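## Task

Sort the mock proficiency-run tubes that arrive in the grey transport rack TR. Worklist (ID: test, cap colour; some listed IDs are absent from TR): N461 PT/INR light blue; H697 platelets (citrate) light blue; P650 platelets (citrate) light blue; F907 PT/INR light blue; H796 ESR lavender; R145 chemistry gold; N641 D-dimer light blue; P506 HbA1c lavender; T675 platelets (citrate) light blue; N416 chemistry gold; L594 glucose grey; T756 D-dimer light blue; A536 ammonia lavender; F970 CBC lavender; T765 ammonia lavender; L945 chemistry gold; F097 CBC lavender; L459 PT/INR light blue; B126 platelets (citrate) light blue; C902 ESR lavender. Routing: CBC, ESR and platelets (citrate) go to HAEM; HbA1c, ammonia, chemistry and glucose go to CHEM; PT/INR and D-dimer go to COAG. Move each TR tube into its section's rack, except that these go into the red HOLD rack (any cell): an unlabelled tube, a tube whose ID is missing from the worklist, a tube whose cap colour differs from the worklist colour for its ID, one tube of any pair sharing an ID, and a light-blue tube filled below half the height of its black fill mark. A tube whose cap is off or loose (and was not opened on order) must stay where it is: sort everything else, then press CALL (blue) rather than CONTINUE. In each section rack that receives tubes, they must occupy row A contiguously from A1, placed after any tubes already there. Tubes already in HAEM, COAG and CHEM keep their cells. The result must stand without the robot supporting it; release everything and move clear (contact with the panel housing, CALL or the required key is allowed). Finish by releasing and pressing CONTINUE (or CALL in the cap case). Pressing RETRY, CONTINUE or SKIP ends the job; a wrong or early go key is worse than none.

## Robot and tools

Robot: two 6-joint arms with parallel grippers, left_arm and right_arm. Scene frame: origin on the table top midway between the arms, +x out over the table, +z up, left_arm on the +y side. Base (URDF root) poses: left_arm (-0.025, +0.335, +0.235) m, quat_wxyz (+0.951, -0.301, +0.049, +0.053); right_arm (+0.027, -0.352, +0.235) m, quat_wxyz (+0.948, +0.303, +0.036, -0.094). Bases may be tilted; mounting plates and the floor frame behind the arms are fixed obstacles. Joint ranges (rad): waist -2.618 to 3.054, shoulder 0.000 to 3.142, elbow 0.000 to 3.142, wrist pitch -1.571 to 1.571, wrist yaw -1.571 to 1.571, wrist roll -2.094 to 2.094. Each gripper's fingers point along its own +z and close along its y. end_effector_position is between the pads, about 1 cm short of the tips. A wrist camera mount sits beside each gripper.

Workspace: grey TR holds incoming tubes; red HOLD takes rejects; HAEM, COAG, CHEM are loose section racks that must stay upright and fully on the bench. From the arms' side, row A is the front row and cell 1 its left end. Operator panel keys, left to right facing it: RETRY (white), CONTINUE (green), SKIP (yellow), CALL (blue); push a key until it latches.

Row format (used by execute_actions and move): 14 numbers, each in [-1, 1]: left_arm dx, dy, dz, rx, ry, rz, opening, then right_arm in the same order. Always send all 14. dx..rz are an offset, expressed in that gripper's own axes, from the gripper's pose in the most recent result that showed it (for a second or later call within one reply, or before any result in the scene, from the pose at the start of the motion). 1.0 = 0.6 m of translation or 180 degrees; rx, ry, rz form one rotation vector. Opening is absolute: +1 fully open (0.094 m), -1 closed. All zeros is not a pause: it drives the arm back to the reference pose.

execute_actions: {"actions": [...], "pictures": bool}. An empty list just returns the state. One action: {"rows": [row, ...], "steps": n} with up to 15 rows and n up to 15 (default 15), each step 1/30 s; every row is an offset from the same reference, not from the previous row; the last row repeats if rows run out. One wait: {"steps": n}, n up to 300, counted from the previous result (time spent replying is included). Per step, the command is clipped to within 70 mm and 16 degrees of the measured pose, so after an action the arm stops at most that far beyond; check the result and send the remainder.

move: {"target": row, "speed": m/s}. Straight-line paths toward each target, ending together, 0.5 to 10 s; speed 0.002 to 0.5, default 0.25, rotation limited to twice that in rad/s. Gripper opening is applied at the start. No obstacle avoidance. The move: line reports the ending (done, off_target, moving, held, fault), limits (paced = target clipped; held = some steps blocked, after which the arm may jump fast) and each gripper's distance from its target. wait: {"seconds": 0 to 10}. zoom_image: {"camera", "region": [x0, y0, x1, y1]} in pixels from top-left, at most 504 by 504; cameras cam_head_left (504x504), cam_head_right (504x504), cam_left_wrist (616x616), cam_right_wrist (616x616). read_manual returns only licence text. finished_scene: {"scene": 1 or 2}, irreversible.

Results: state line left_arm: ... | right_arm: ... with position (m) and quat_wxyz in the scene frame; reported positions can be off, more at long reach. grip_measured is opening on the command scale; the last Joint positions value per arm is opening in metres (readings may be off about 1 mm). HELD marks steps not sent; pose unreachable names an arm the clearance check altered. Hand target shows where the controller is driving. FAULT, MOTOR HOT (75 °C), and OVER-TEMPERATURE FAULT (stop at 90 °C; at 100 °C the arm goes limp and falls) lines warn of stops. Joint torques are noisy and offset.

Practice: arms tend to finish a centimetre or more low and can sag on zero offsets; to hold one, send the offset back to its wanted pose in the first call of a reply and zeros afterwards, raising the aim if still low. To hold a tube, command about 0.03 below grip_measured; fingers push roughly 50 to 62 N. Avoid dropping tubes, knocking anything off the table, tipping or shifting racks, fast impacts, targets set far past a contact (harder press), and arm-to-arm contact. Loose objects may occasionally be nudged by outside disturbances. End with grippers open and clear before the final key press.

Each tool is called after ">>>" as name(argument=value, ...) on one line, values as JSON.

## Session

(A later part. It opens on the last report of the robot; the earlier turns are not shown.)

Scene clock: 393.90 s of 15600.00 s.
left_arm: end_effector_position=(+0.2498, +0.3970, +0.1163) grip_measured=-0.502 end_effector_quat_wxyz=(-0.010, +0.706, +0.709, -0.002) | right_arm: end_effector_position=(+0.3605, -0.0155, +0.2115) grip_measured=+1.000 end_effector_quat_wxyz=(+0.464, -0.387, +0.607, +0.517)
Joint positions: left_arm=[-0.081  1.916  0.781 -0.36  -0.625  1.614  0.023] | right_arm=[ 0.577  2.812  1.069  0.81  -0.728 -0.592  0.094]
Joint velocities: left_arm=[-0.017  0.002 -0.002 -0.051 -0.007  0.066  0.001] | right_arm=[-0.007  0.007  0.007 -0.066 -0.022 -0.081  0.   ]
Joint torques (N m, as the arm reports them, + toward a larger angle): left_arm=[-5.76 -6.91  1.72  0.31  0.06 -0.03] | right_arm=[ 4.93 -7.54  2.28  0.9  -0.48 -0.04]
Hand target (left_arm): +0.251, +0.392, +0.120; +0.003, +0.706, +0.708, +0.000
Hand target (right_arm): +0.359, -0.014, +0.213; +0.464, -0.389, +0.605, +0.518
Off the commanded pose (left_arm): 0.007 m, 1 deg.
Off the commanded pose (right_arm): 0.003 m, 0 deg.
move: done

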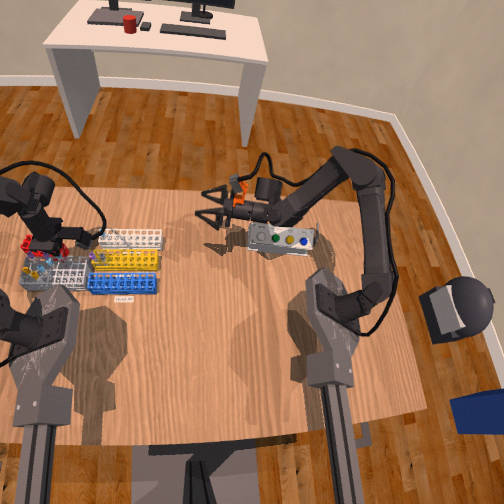

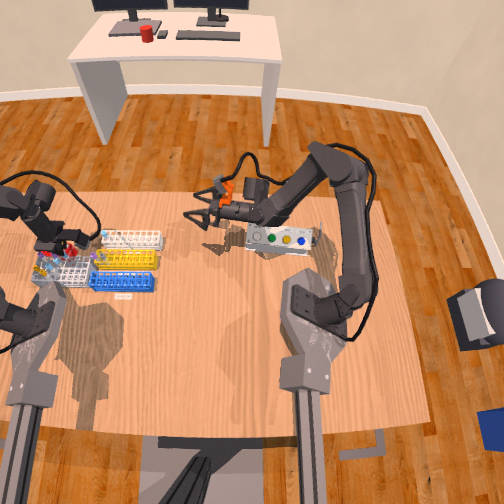

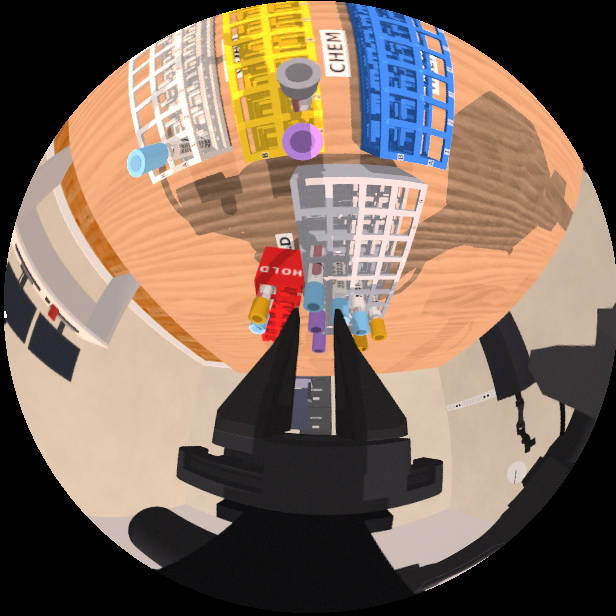

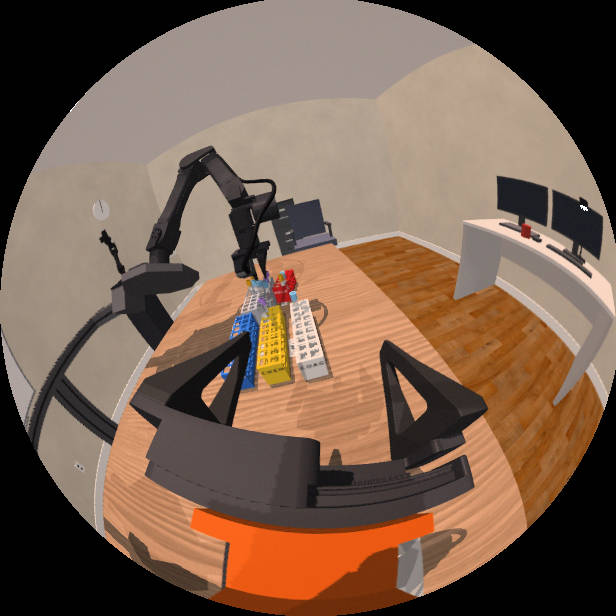

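>>> move(target=[-0.005,-0.011,0.059,-0.004,-0.004,0.002,-0.47,0,0,0,0,0,0,1], speed=0.07)

>>> execute_actions(actions=[{"rows":[[0,0,0,0,0,0,-0.75,0,0,0,0,0,0,1]],"steps":12}], pictures=false)

>>> move(target=[0,0.012,-0.22,0,0,0,-0.75,0,0,0,0,0,0,1], speed=0.12)

>>> move(target=[-0.25,0.08,-0.04,0,0,-0.85,-0.75,0,0,0,0,0,0,1], speed=0.5)

>>> zoom_image(camera="cam_right_wrist", region=[200,200,340,340])

Scene clock: 404.17 s of 15600.00 s.
left_arm: end_effector_position=(+0.2503, +0.4022, +0.0870) grip_measured=-0.472 end_effector_quat_wxyz=(-0.003, +0.701, +0.713, +0.013) | right_arm: end_effector_position=(+0.3621, -0.0169, +0.2102) grip_measured=+1.000 end_effector_quat_wxyz=(+0.464, -0.385, +0.609, +0.515)
Joint positions: left_arm=[-0.009  1.98   0.729 -0.153 -0.625  1.714  0.025] | right_arm=[ 0.572  2.812  1.069  0.81  -0.726 -0.592  0.094]
Joint velocities: left_arm=[-0.017  0.002 -0.012 -0.007 -0.007  0.022 -0.   ] | right_arm=[-0.017  0.027 -0.012 -0.037 -0.022  0.037  0.   ]
Joint torques (N m, as the arm reports them, + toward a larger angle): left_arm=[-4.33 -4.68  0.68  0.42  0.14  0.06] | right_arm=[ 4.91 -7.58  2.31  0.92 -0.49 -0.03]
Hand target (left_arm): +0.242, +0.395, +0.081; -0.002, +0.708, +0.707, -0.002
Hand target (right_arm): +0.361, -0.016, +0.212; +0.464, -0.387, +0.607, +0.517
Off the commanded pose (left_arm): 0.013 m, 2 deg.
Off the commanded pose (right_arm): 0.002 m, 0 deg.
After step 90, 6.17 s passed at rest.
move: off_target (left_arm)

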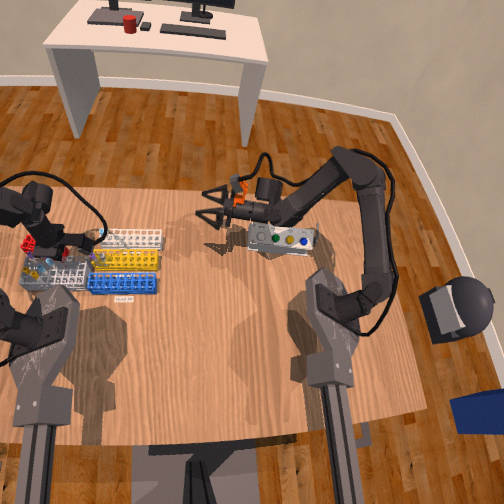

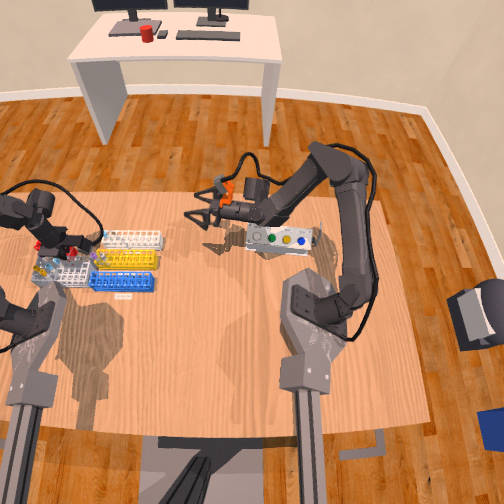

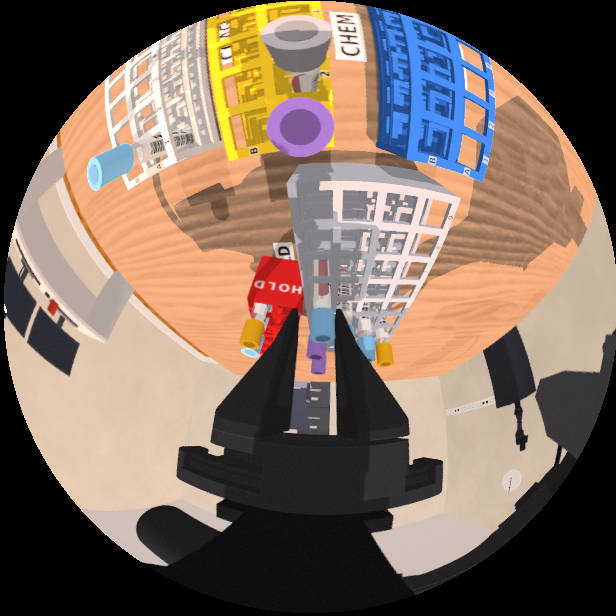

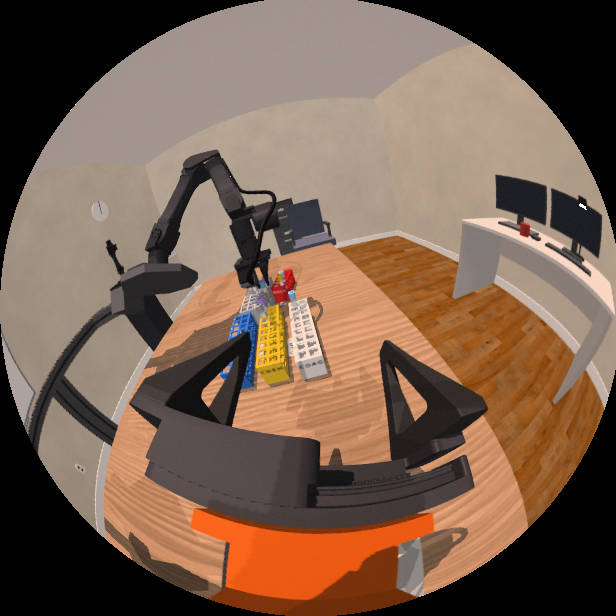

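Scene clock: 404.57 s of 15600.00 s.
left_arm: end_effector_position=(+0.2503, +0.4022, +0.0870) grip_measured=-0.721 end_effector_quat_wxyz=(-0.003, +0.702, +0.712, +0.013) | right_arm: end_effector_position=(+0.3635, -0.0182, +0.2090) grip_measured=+1.000 end_effector_quat_wxyz=(+0.464, -0.383, +0.611, +0.514)
Joint positions: left_arm=[-0.009  1.98   0.729 -0.153 -0.625  1.714  0.013] | right_arm=[ 0.567  2.812  1.069  0.81  -0.723 -0.592  0.094]
Joint velocities: left_arm=[-0.027  0.012 -0.007 -0.022  0.022  0.037 -0.001] | right_arm=[ 0.002  0.007 -0.012  0.095 -0.037  0.007  0.   ]
Joint torques (N m, as the arm reports them, + toward a larger angle): left_arm=[-4.42 -6.07  1.88  0.3  -0.07 -0.01] | right_arm=[ 4.9  -7.56  2.27  0.9  -0.51 -0.02]
Hand target (left_arm): +0.250, +0.402, +0.087; -0.003, +0.702, +0.712, +0.013
Hand target (right_arm): +0.362, -0.017, +0.210; +0.464, -0.385, +0.609, +0.516
Off the commanded pose (left_arm): 0.000 m, 0 deg.
Off the commanded pose (right_arm): 0.002 m, 0 deg.
Steps of this call (steps 1 to 12: all 12 steps of this action). Readings (end_effector_position):
1: left_arm (+0.2503, +0.4022, +0.0870) | right_arm (+0.3621, -0.0169, +0.2102)
2: left_arm (+0.2503, +0.4022, +0.0870) | right_arm (+0.3623, -0.0171, +0.2100)
4: left_arm (+0.2503, +0.4022, +0.0870) | right_arm (+0.3629, -0.0177, +0.2096)
8: left_arm (+0.2503, +0.4022, +0.0870) | right_arm (+0.3635, -0.0182, +0.2090)
12: the state above

Scene clock: 406.57 s of 15600.00 s.
left_arm: end_effector_position=(+0.2524, +0.3992, +0.2098) grip_measured=-0.721 end_effector_quat_wxyz=(-0.011, +0.702, +0.712, +0.007) | right_arm: end_effector_position=(+0.3651, -0.0196, +0.2077) grip_measured=+1.000 end_effector_quat_wxyz=(+0.464, -0.381, +0.614, +0.513)
Joint positions: left_arm=[-0.282  1.726  0.93  -0.833 -0.641  1.363  0.013] | right_arm=[ 0.562  2.812  1.069  0.81  -0.721 -0.592  0.094]
Joint velocities: left_arm=[ 0.002 -0.022 -0.002  0.051  0.095  0.022 -0.001] | right_arm=[-0.022 -0.017 -0.017 -0.037  0.037 -0.022  0.   ]
Joint torques (N m, as the arm reports them, + toward a larger angle): left_arm=[-5.57 -6.2   5.35  0.   -0.04 -0.05] | right_arm=[ 4.93 -7.49  2.32  0.9  -0.51 -0.01]
Hand target (left_arm): +0.257, +0.399, +0.220; -0.001, +0.702, +0.713, +0.013
Hand target (right_arm): +0.364, -0.018, +0.209; +0.464, -0.383, +0.611, +0.514
Off the commanded pose (left_arm): 0.010 m, 1 deg.
Off the commanded pose (right_arm): 0.003 m, 0 deg.
move: done

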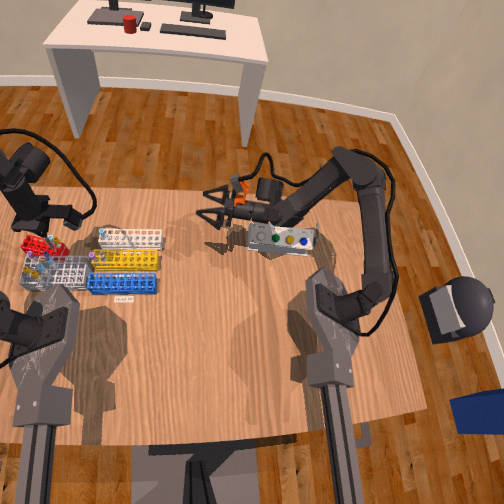

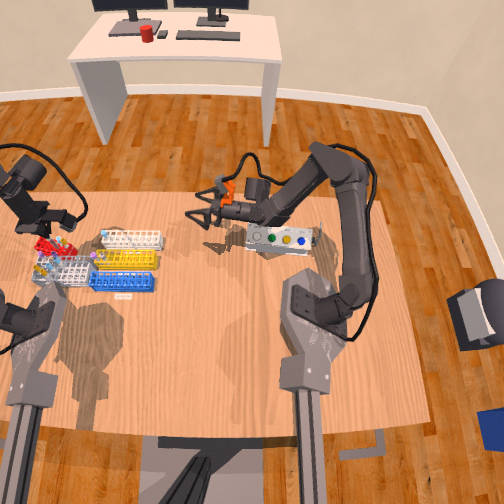

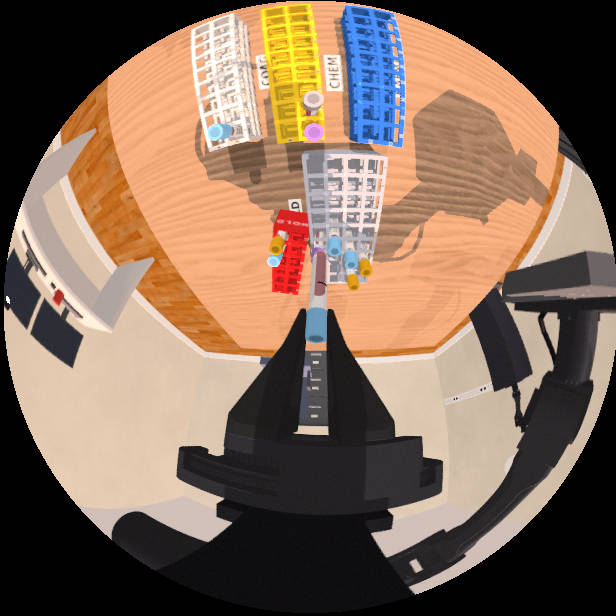

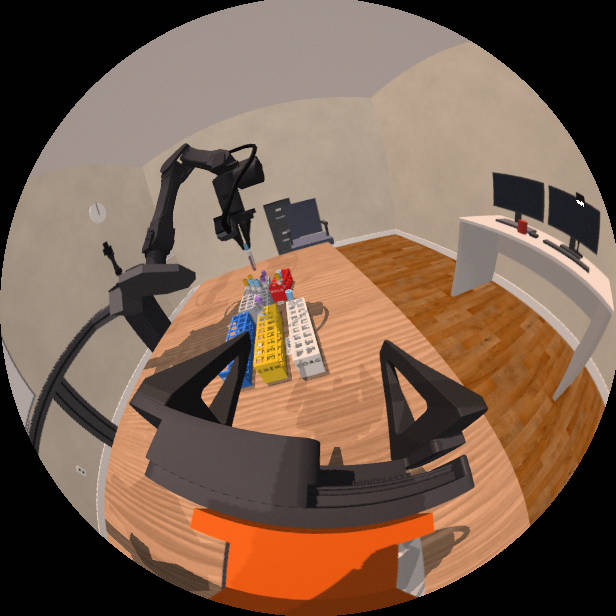

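Scene clock: 410.00 s of 15600.00 s.
left_arm: end_effector_position=(+0.3017, +0.2522, +0.2277) grip_measured=-0.721 end_effector_quat_wxyz=(+0.004, -0.536, +0.844, +0.003) | right_arm: end_effector_position=(+0.3666, -0.0211, +0.2064) grip_measured=+1.000 end_effector_quat_wxyz=(+0.464, -0.378, +0.616, +0.512)
Joint positions: left_arm=[-0.617  2.216  1.331 -0.96  -0.573 -1.719  0.013] | right_arm=[ 0.557  2.812  1.069  0.81  -0.718 -0.592  0.094]
Joint velocities: left_arm=[-0.002  0.022  0.007 -0.022  0.007 -0.037 -0.001] | right_arm=[-0.002 -0.017 -0.002  0.007 -0.051 -0.037  0.   ]
Joint torques (N m, as the arm reports them, + toward a larger angle): left_arm=[-7.17 -5.86  5.79 -0.01 -0.03 -0.02] | right_arm=[ 4.9  -7.49  2.25  0.87 -0.5  -0.01]
Hand target (left_arm): +0.299, +0.247, +0.230; +0.004, -0.528, +0.849, +0.009
Hand target (right_arm): +0.365, -0.020, +0.208; +0.464, -0.381, +0.614, +0.513
Off the commanded pose (left_arm): 0.004 m, 1 deg.
Off the commanded pose (right_arm): 0.002 m, 0 deg.
move: done

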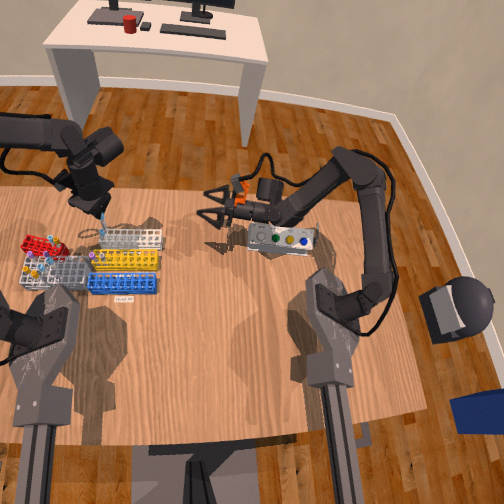

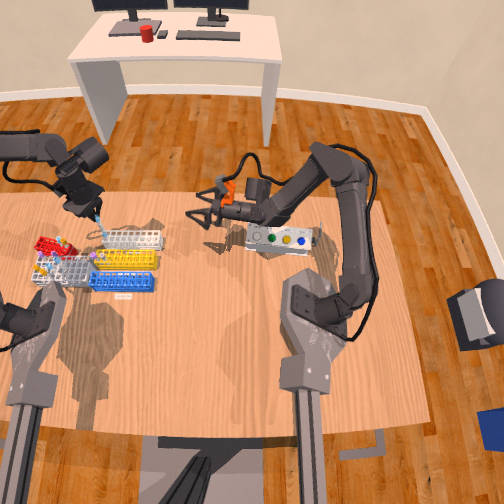

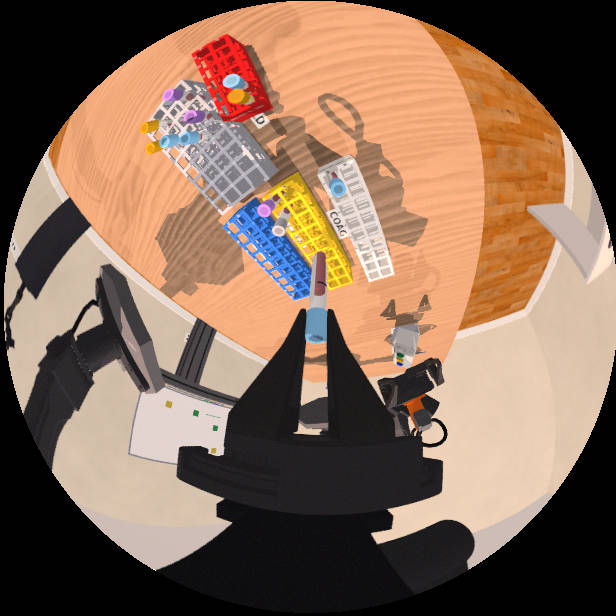

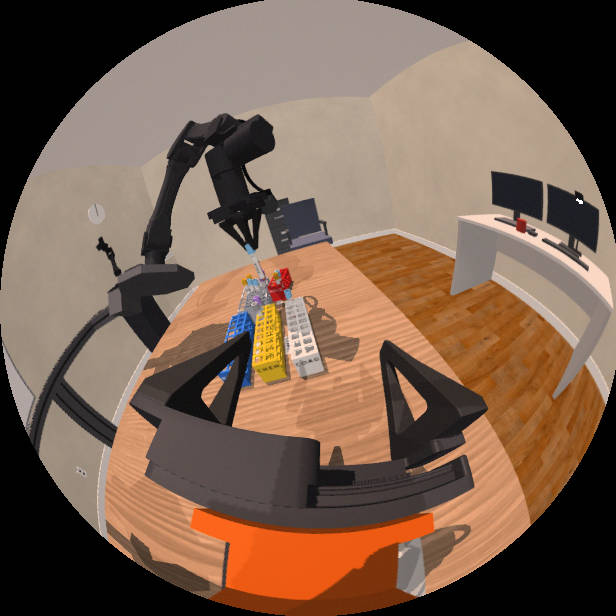

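Region (200, 200, 340, 340) of cam_right_wrist's 616x616 image, scaled by 3.600, with more detail than that image has.

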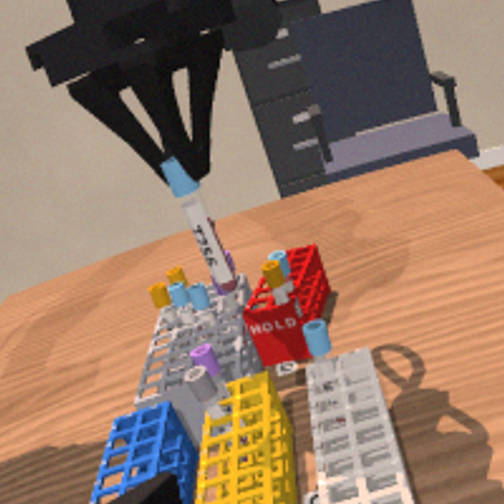

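>>> move(target=[-0.043,-0.026,0.03,0,0,0.86,-0.75,-0.06,0.04,0.03,-0.04,-0.02,0,1], speed=0.5)

Scene clock: 417.40 s of 15600.00 s.
left_arm: end_effector_position=(+0.3218, +0.2724, +0.2124) grip_measured=-0.721 end_effector_quat_wxyz=(-0.007, +0.707, +0.707, +0.005) | right_arm: end_effector_position=(+0.3511, -0.0041, +0.2278) grip_measured=+1.000 end_effector_quat_wxyz=(+0.445, -0.384, +0.588, +0.556)
Joint positions: left_arm=[-0.532  2.233  1.364 -0.932 -0.598  1.076  0.013] | right_arm=[ 0.608  2.812  1.098  0.778 -0.791 -0.532  0.094]
Joint velocities: left_arm=[-0.012  0.002 -0.012  0.007 -0.007 -0.022 -0.   ] | right_arm=[-0.007 -0.002  0.007  0.007 -0.007 -0.066  0.   ]
Joint torques (N m, as the arm reports them, + toward a larger angle): left_arm=[-5.84 -6.5   5.38  0.43 -0.05  0.1 ] | right_arm=[ 5.87 -9.01  4.51  0.82 -0.73  0.02]
Hand target (left_arm): +0.327, +0.269, +0.210; -0.003, +0.707, +0.708, +0.005
Hand target (right_arm): +0.357, +0.001, +0.246; +0.458, -0.391, +0.568, +0.561
Off the commanded pose (left_arm): 0.007 m, 1 deg.
Off the commanded pose (right_arm): 0.021 m, 3 deg.
After step 90, 0.93 s passed at rest.
move: off_target (right_arm)

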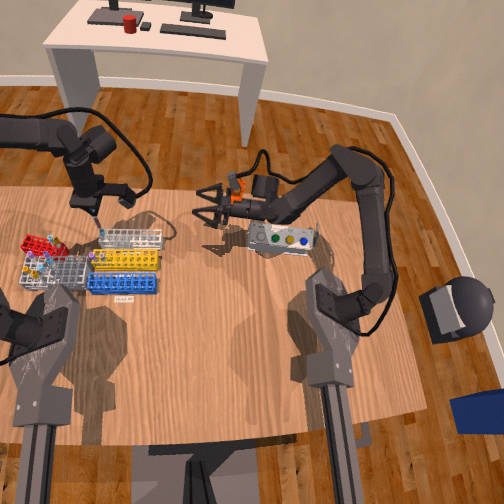

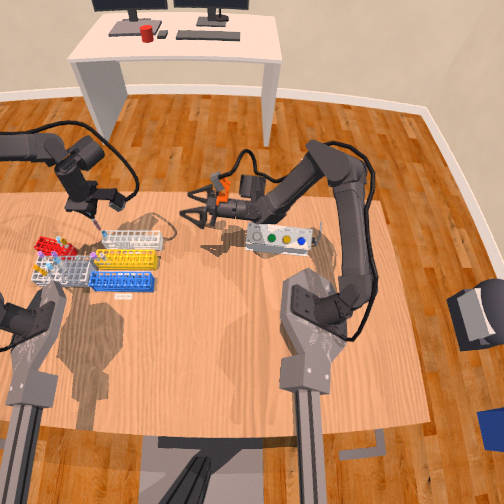

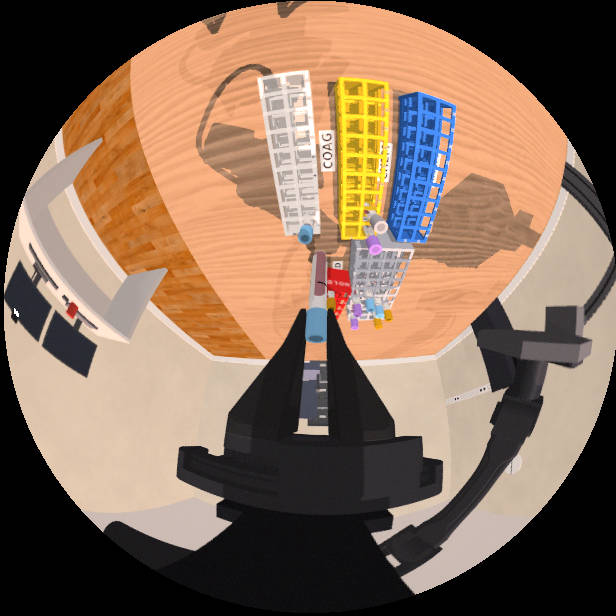

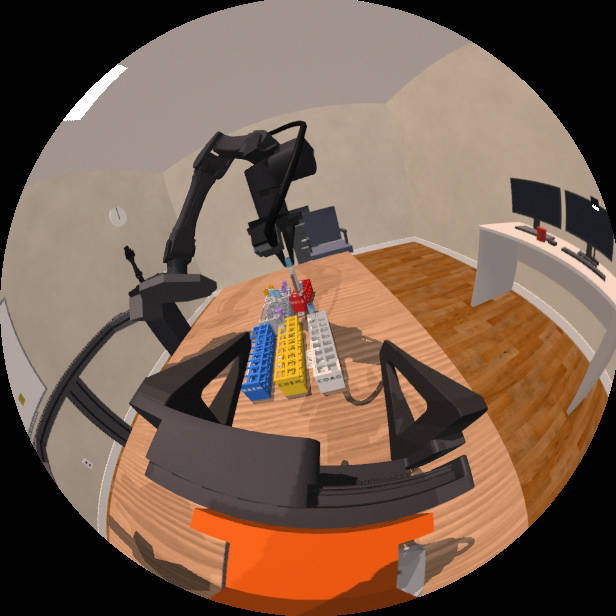

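>>> move(target=[-0.035,0.02,0,0,-0.005,0,-0.75,0,0,0,0,0,0,1], speed=0.1)

>>> move(target=[-0.005,-0.008,0.118,0,-0.003,0,-0.75,0,0,0,0,0,0,1], speed=0.1)

>>> zoom_image(camera="cam_left_wrist", region=[250,200,390,340])

Scene clock: 423.80 s of 15600.00 s.
left_arm: end_effector_position=(+0.3350, +0.2624, +0.2084) grip_measured=-0.721 end_effector_quat_wxyz=(-0.003, +0.700, +0.714, +0.006) | right_arm: end_effector_position=(+0.3527, -0.0054, +0.2266) grip_measured=+1.000 end_effector_quat_wxyz=(+0.445, -0.382, +0.590, +0.555)
Joint positions: left_arm=[-0.532  2.291  1.431 -0.933 -0.598  1.062  0.013] | right_arm=[ 0.603  2.812  1.098  0.778 -0.789 -0.532  0.094]
Joint velocities: left_arm=[ 0.012 -0.007 -0.012 -0.022  0.007 -0.022  0.001] | right_arm=[ 0.002  0.007 -0.007 -0.022 -0.007 -0.095  0.   ]
Joint torques (N m, as the arm reports them, + toward a larger angle): left_arm=[-7.99 -6.78  5.76  0.05  0.18 -0.08] | right_arm=[ 4.95 -7.72  2.47  0.91 -0.47 -0.02]
Hand target (left_arm): +0.333, +0.251, +0.212; -0.001, +0.707, +0.707, -0.001
Hand target (right_arm): +0.351, -0.004, +0.228; +0.445, -0.384, +0.588, +0.556
Off the commanded pose (left_arm): 0.012 m, 1 deg.
Off the commanded pose (right_arm): 0.002 m, 0 deg.
After step 90, 2.67 s passed at rest.
move: off_target (left_arm)

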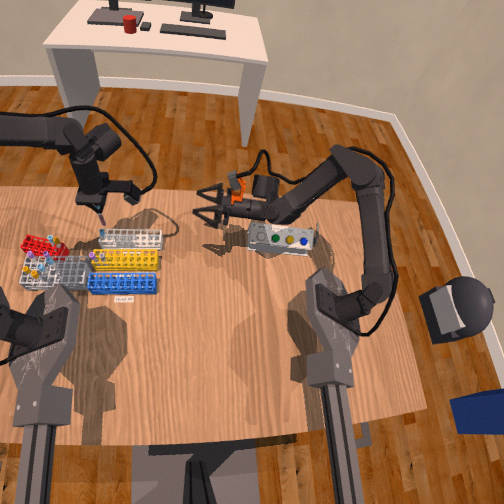

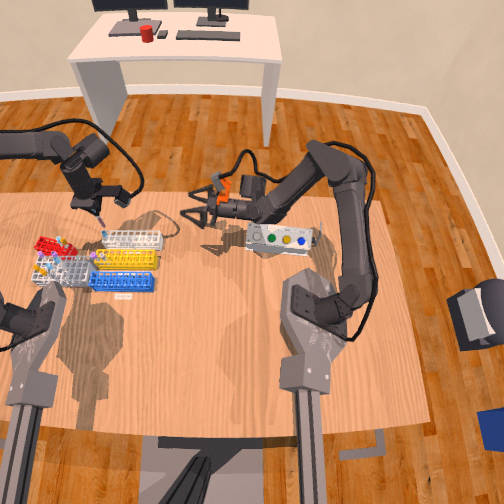

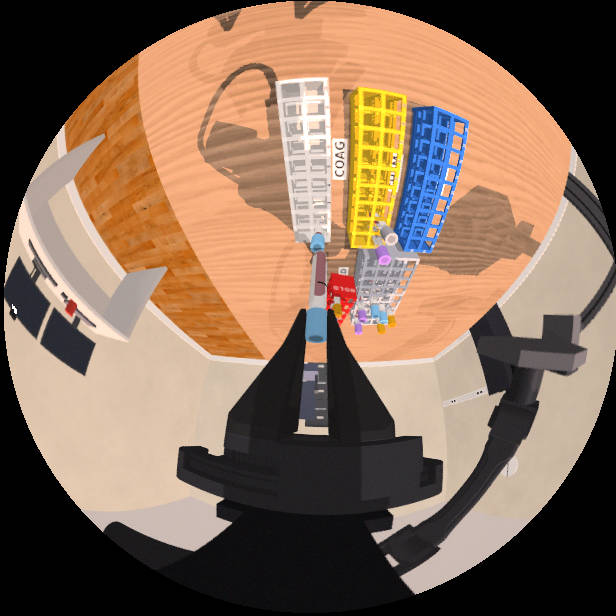

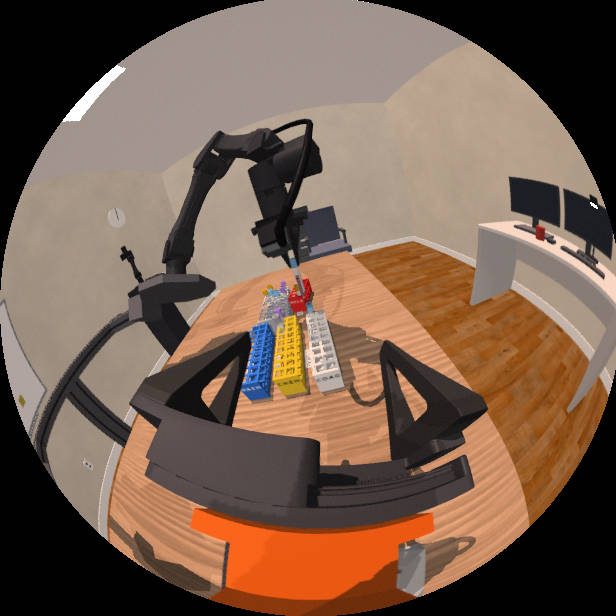

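Scene clock: 425.07 s of 15600.00 s.
left_arm: end_effector_position=(+0.3345, +0.2634, +0.1438) grip_measured=-0.721 end_effector_quat_wxyz=(+0.004, +0.695, +0.719, +0.004) | right_arm: end_effector_position=(+0.3543, -0.0067, +0.2254) grip_measured=+1.000 end_effector_quat_wxyz=(+0.446, -0.380, +0.592, +0.553)
Joint positions: left_arm=[-0.431  2.362  1.309 -0.656 -0.608  1.176  0.013] | right_arm=[ 0.598  2.812  1.098  0.778 -0.787 -0.532  0.094]
Joint velocities: left_arm=[ 0.002 -0.012 -0.017  0.051 -0.066  0.007  0.001] | right_arm=[-0.017  0.012  0.002  0.037 -0.007 -0.037  0.   ]
Joint torques (N m, as the arm reports them, + toward a larger angle): left_arm=[-6.44 -7.17  2.75  0.42 -0.05  0.04] | right_arm=[ 4.89 -7.67  2.48  0.91 -0.48  0.  ]
Hand target (left_arm): +0.329, +0.261, +0.137; -0.001, +0.700, +0.714, +0.003
Hand target (right_arm): +0.353, -0.005, +0.227; +0.445, -0.382, +0.590, +0.555
Off the commanded pose (left_arm): 0.008 m, 1 deg.
Off the commanded pose (right_arm): 0.002 m, 0 deg.
move: done

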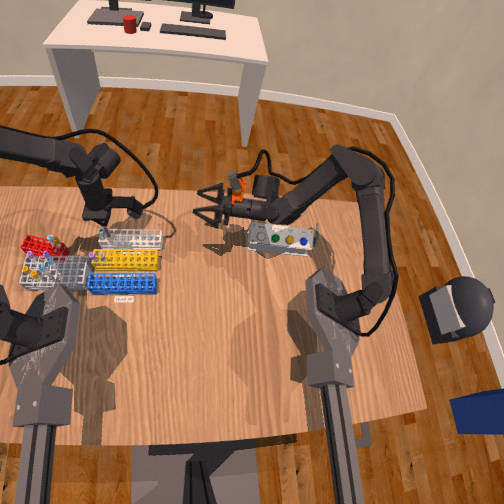

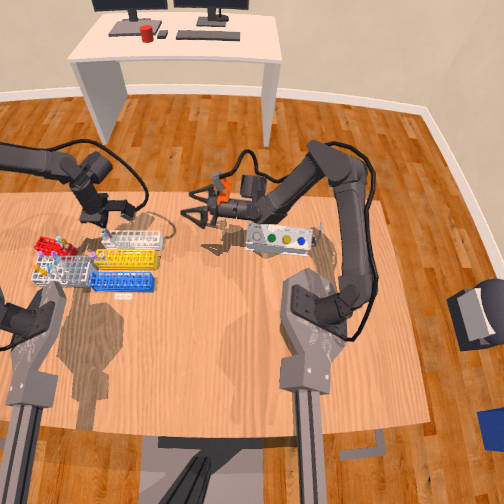

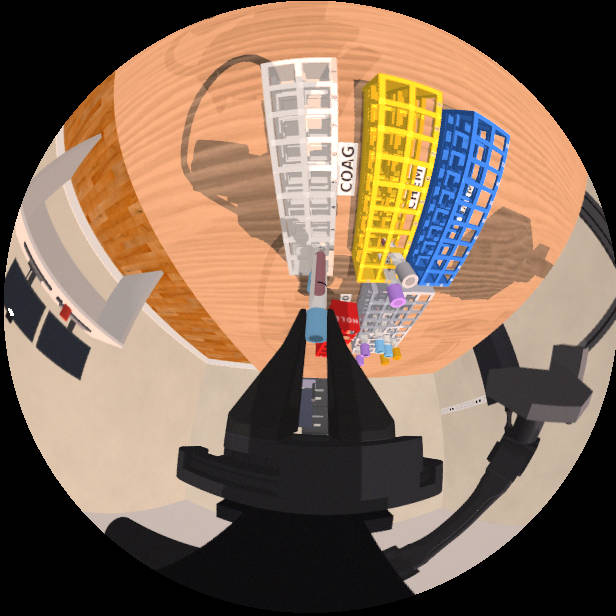

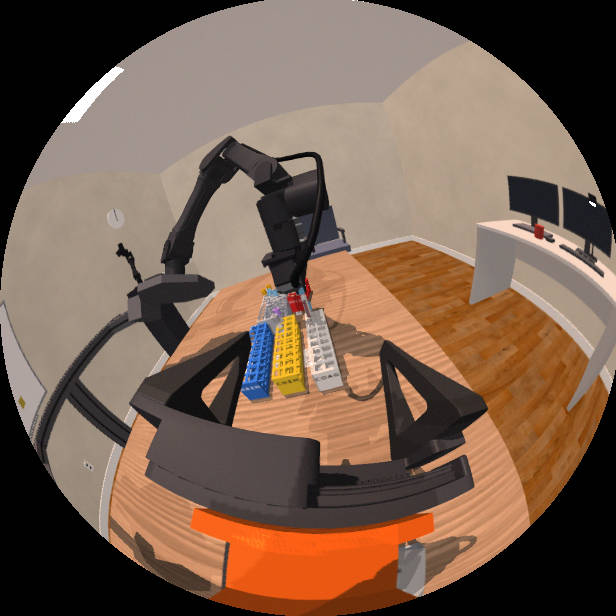

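Region (250, 200, 390, 340) of cam_left_wrist's 616x616 image, scaled by 3.600, with more detail than that image has.

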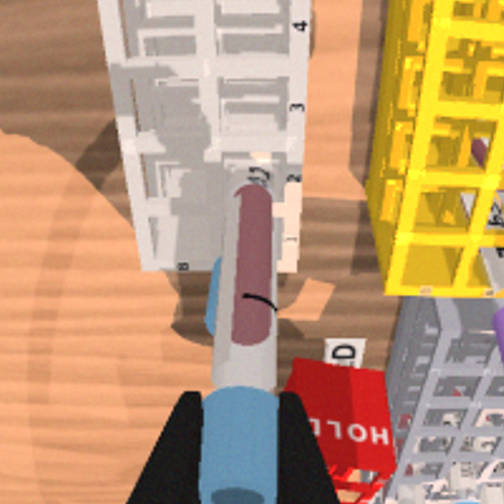

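Aligned over A2.

>>> execute_actions(actions=[{"rows":[[-0.005,-0.009,0.015,0.003,0,0.004,-0.75,0,0,0,0,0,0,1],[-0.005,-0.009,0.02,0.003,0,0.004,-0.75,0,0,0,0,0,0,1],[-0.005,-0.009,0.025,0.003,0,0.004,-0.75,0,0,0,0,0,0,1],[-0.005,-0.009,0.03,0.003,0,0.004,-0.75,0,0,0,0,0,0,1],[-0.005,-0.009,0.036,0.003,0,0.004,-0.75,0,0,0,0,0,0,1],[-0.005,-0.009,0.042,0.003,0,0.004,-0.75,0,0,0,0,0,0,1],[-0.005,-0.009,0.048,0.003,0,0.004,-0.75,0,0,0,0,0,0,1]],"steps":15}])

>>> zoom_image(camera="cam_left_wrist", region=[250,200,390,340])

Scene clock: 431.63 s of 15600.00 s.
left_arm: end_effector_position=(+0.3325, +0.2641, +0.1207) grip_measured=-0.721 end_effector_quat_wxyz=(+0.001, +0.695, +0.719, +0.001) | right_arm: end_effector_position=(+0.3560, -0.0081, +0.2241) grip_measured=+1.000 end_effector_quat_wxyz=(+0.446, -0.378, +0.594, +0.552)
Joint positions: left_arm=[-0.394  2.403  1.287 -0.578 -0.609  1.215  0.013] | right_arm=[ 0.593  2.812  1.098  0.778 -0.785 -0.532  0.094]
Joint velocities: left_arm=[-0.022  0.002 -0.002  0.007  0.037  0.037  0.001] | right_arm=[-0.022 -0.007  0.002  0.007 -0.066 -0.037  0.   ]
Joint torques (N m, as the arm reports them, + toward a larger angle): left_arm=[-6.68 -7.05  2.49  0.42 -0.05  0.06] | right_arm=[ 4.95 -7.66  2.48  0.91 -0.49  0.  ]
Hand target (left_arm): +0.329, +0.260, +0.115; +0.000, +0.700, +0.715, +0.001
Hand target (right_arm): +0.354, -0.007, +0.225; +0.446, -0.380, +0.592, +0.553
Off the commanded pose (left_arm): 0.008 m, 1 deg.
Off the commanded pose (right_arm): 0.002 m, 0 deg.
Steps of this call (steps 1 to 90: nothing new was sent; then 3.07 s passed at rest; steps 91 to 105: all 15 steps of this action). Readings (end_effector_position):
91: left_arm (+0.3352, +0.2632, +0.1438) | right_arm (+0.3544, -0.0068, +0.2253)
92: left_arm (+0.3357, +0.2631, +0.1437) | right_arm (+0.3546, -0.0069, +0.2252)
94: left_arm (+0.3370, +0.2631, +0.1425) | right_arm (+0.3552, -0.0075, +0.2247)
98: left_arm (+0.3363, +0.2640, +0.1317) | right_arm (+0.3559, -0.0081, +0.2241)
105: the state above

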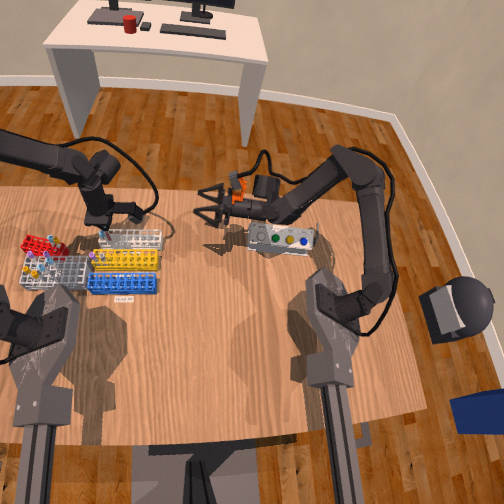

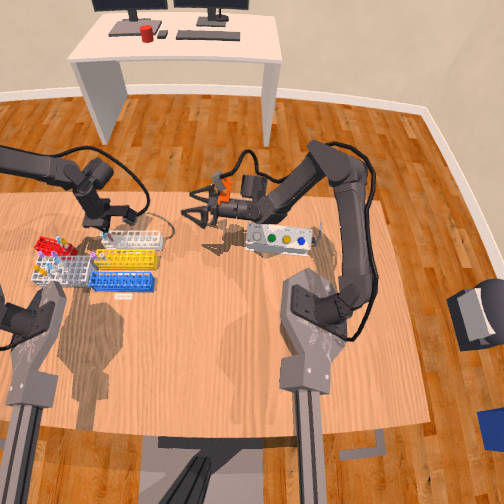

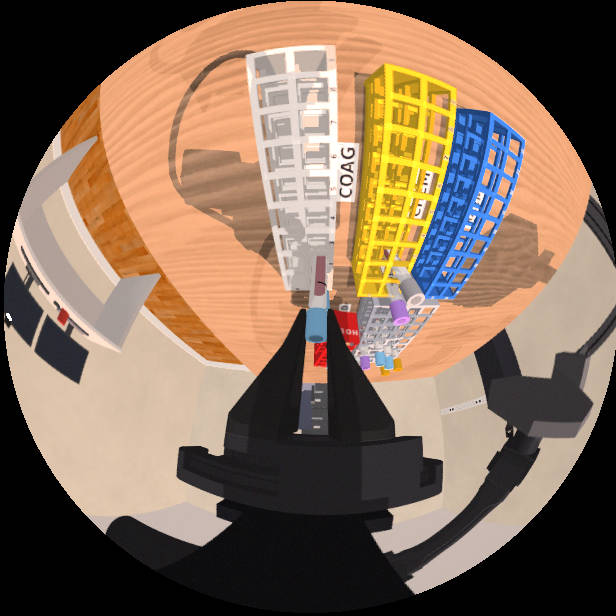

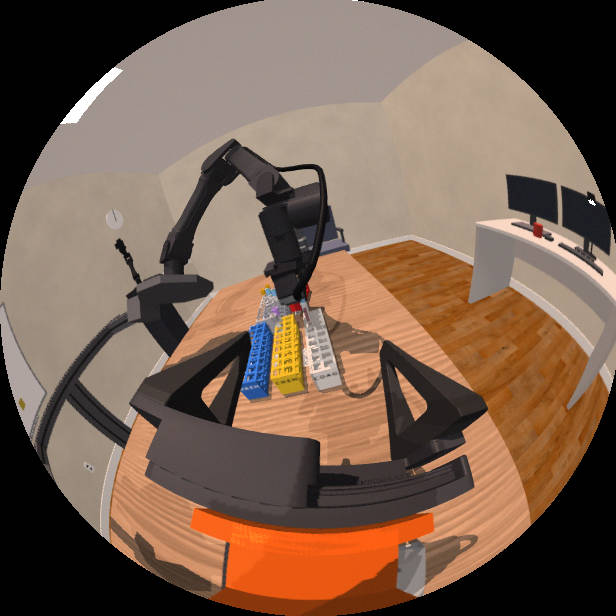

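Region (250, 200, 390, 340) of cam_left_wrist's 616x616 image, scaled by 3.600, with more detail than that image has.

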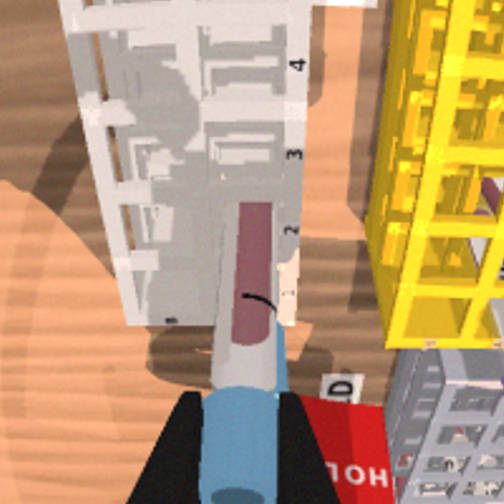

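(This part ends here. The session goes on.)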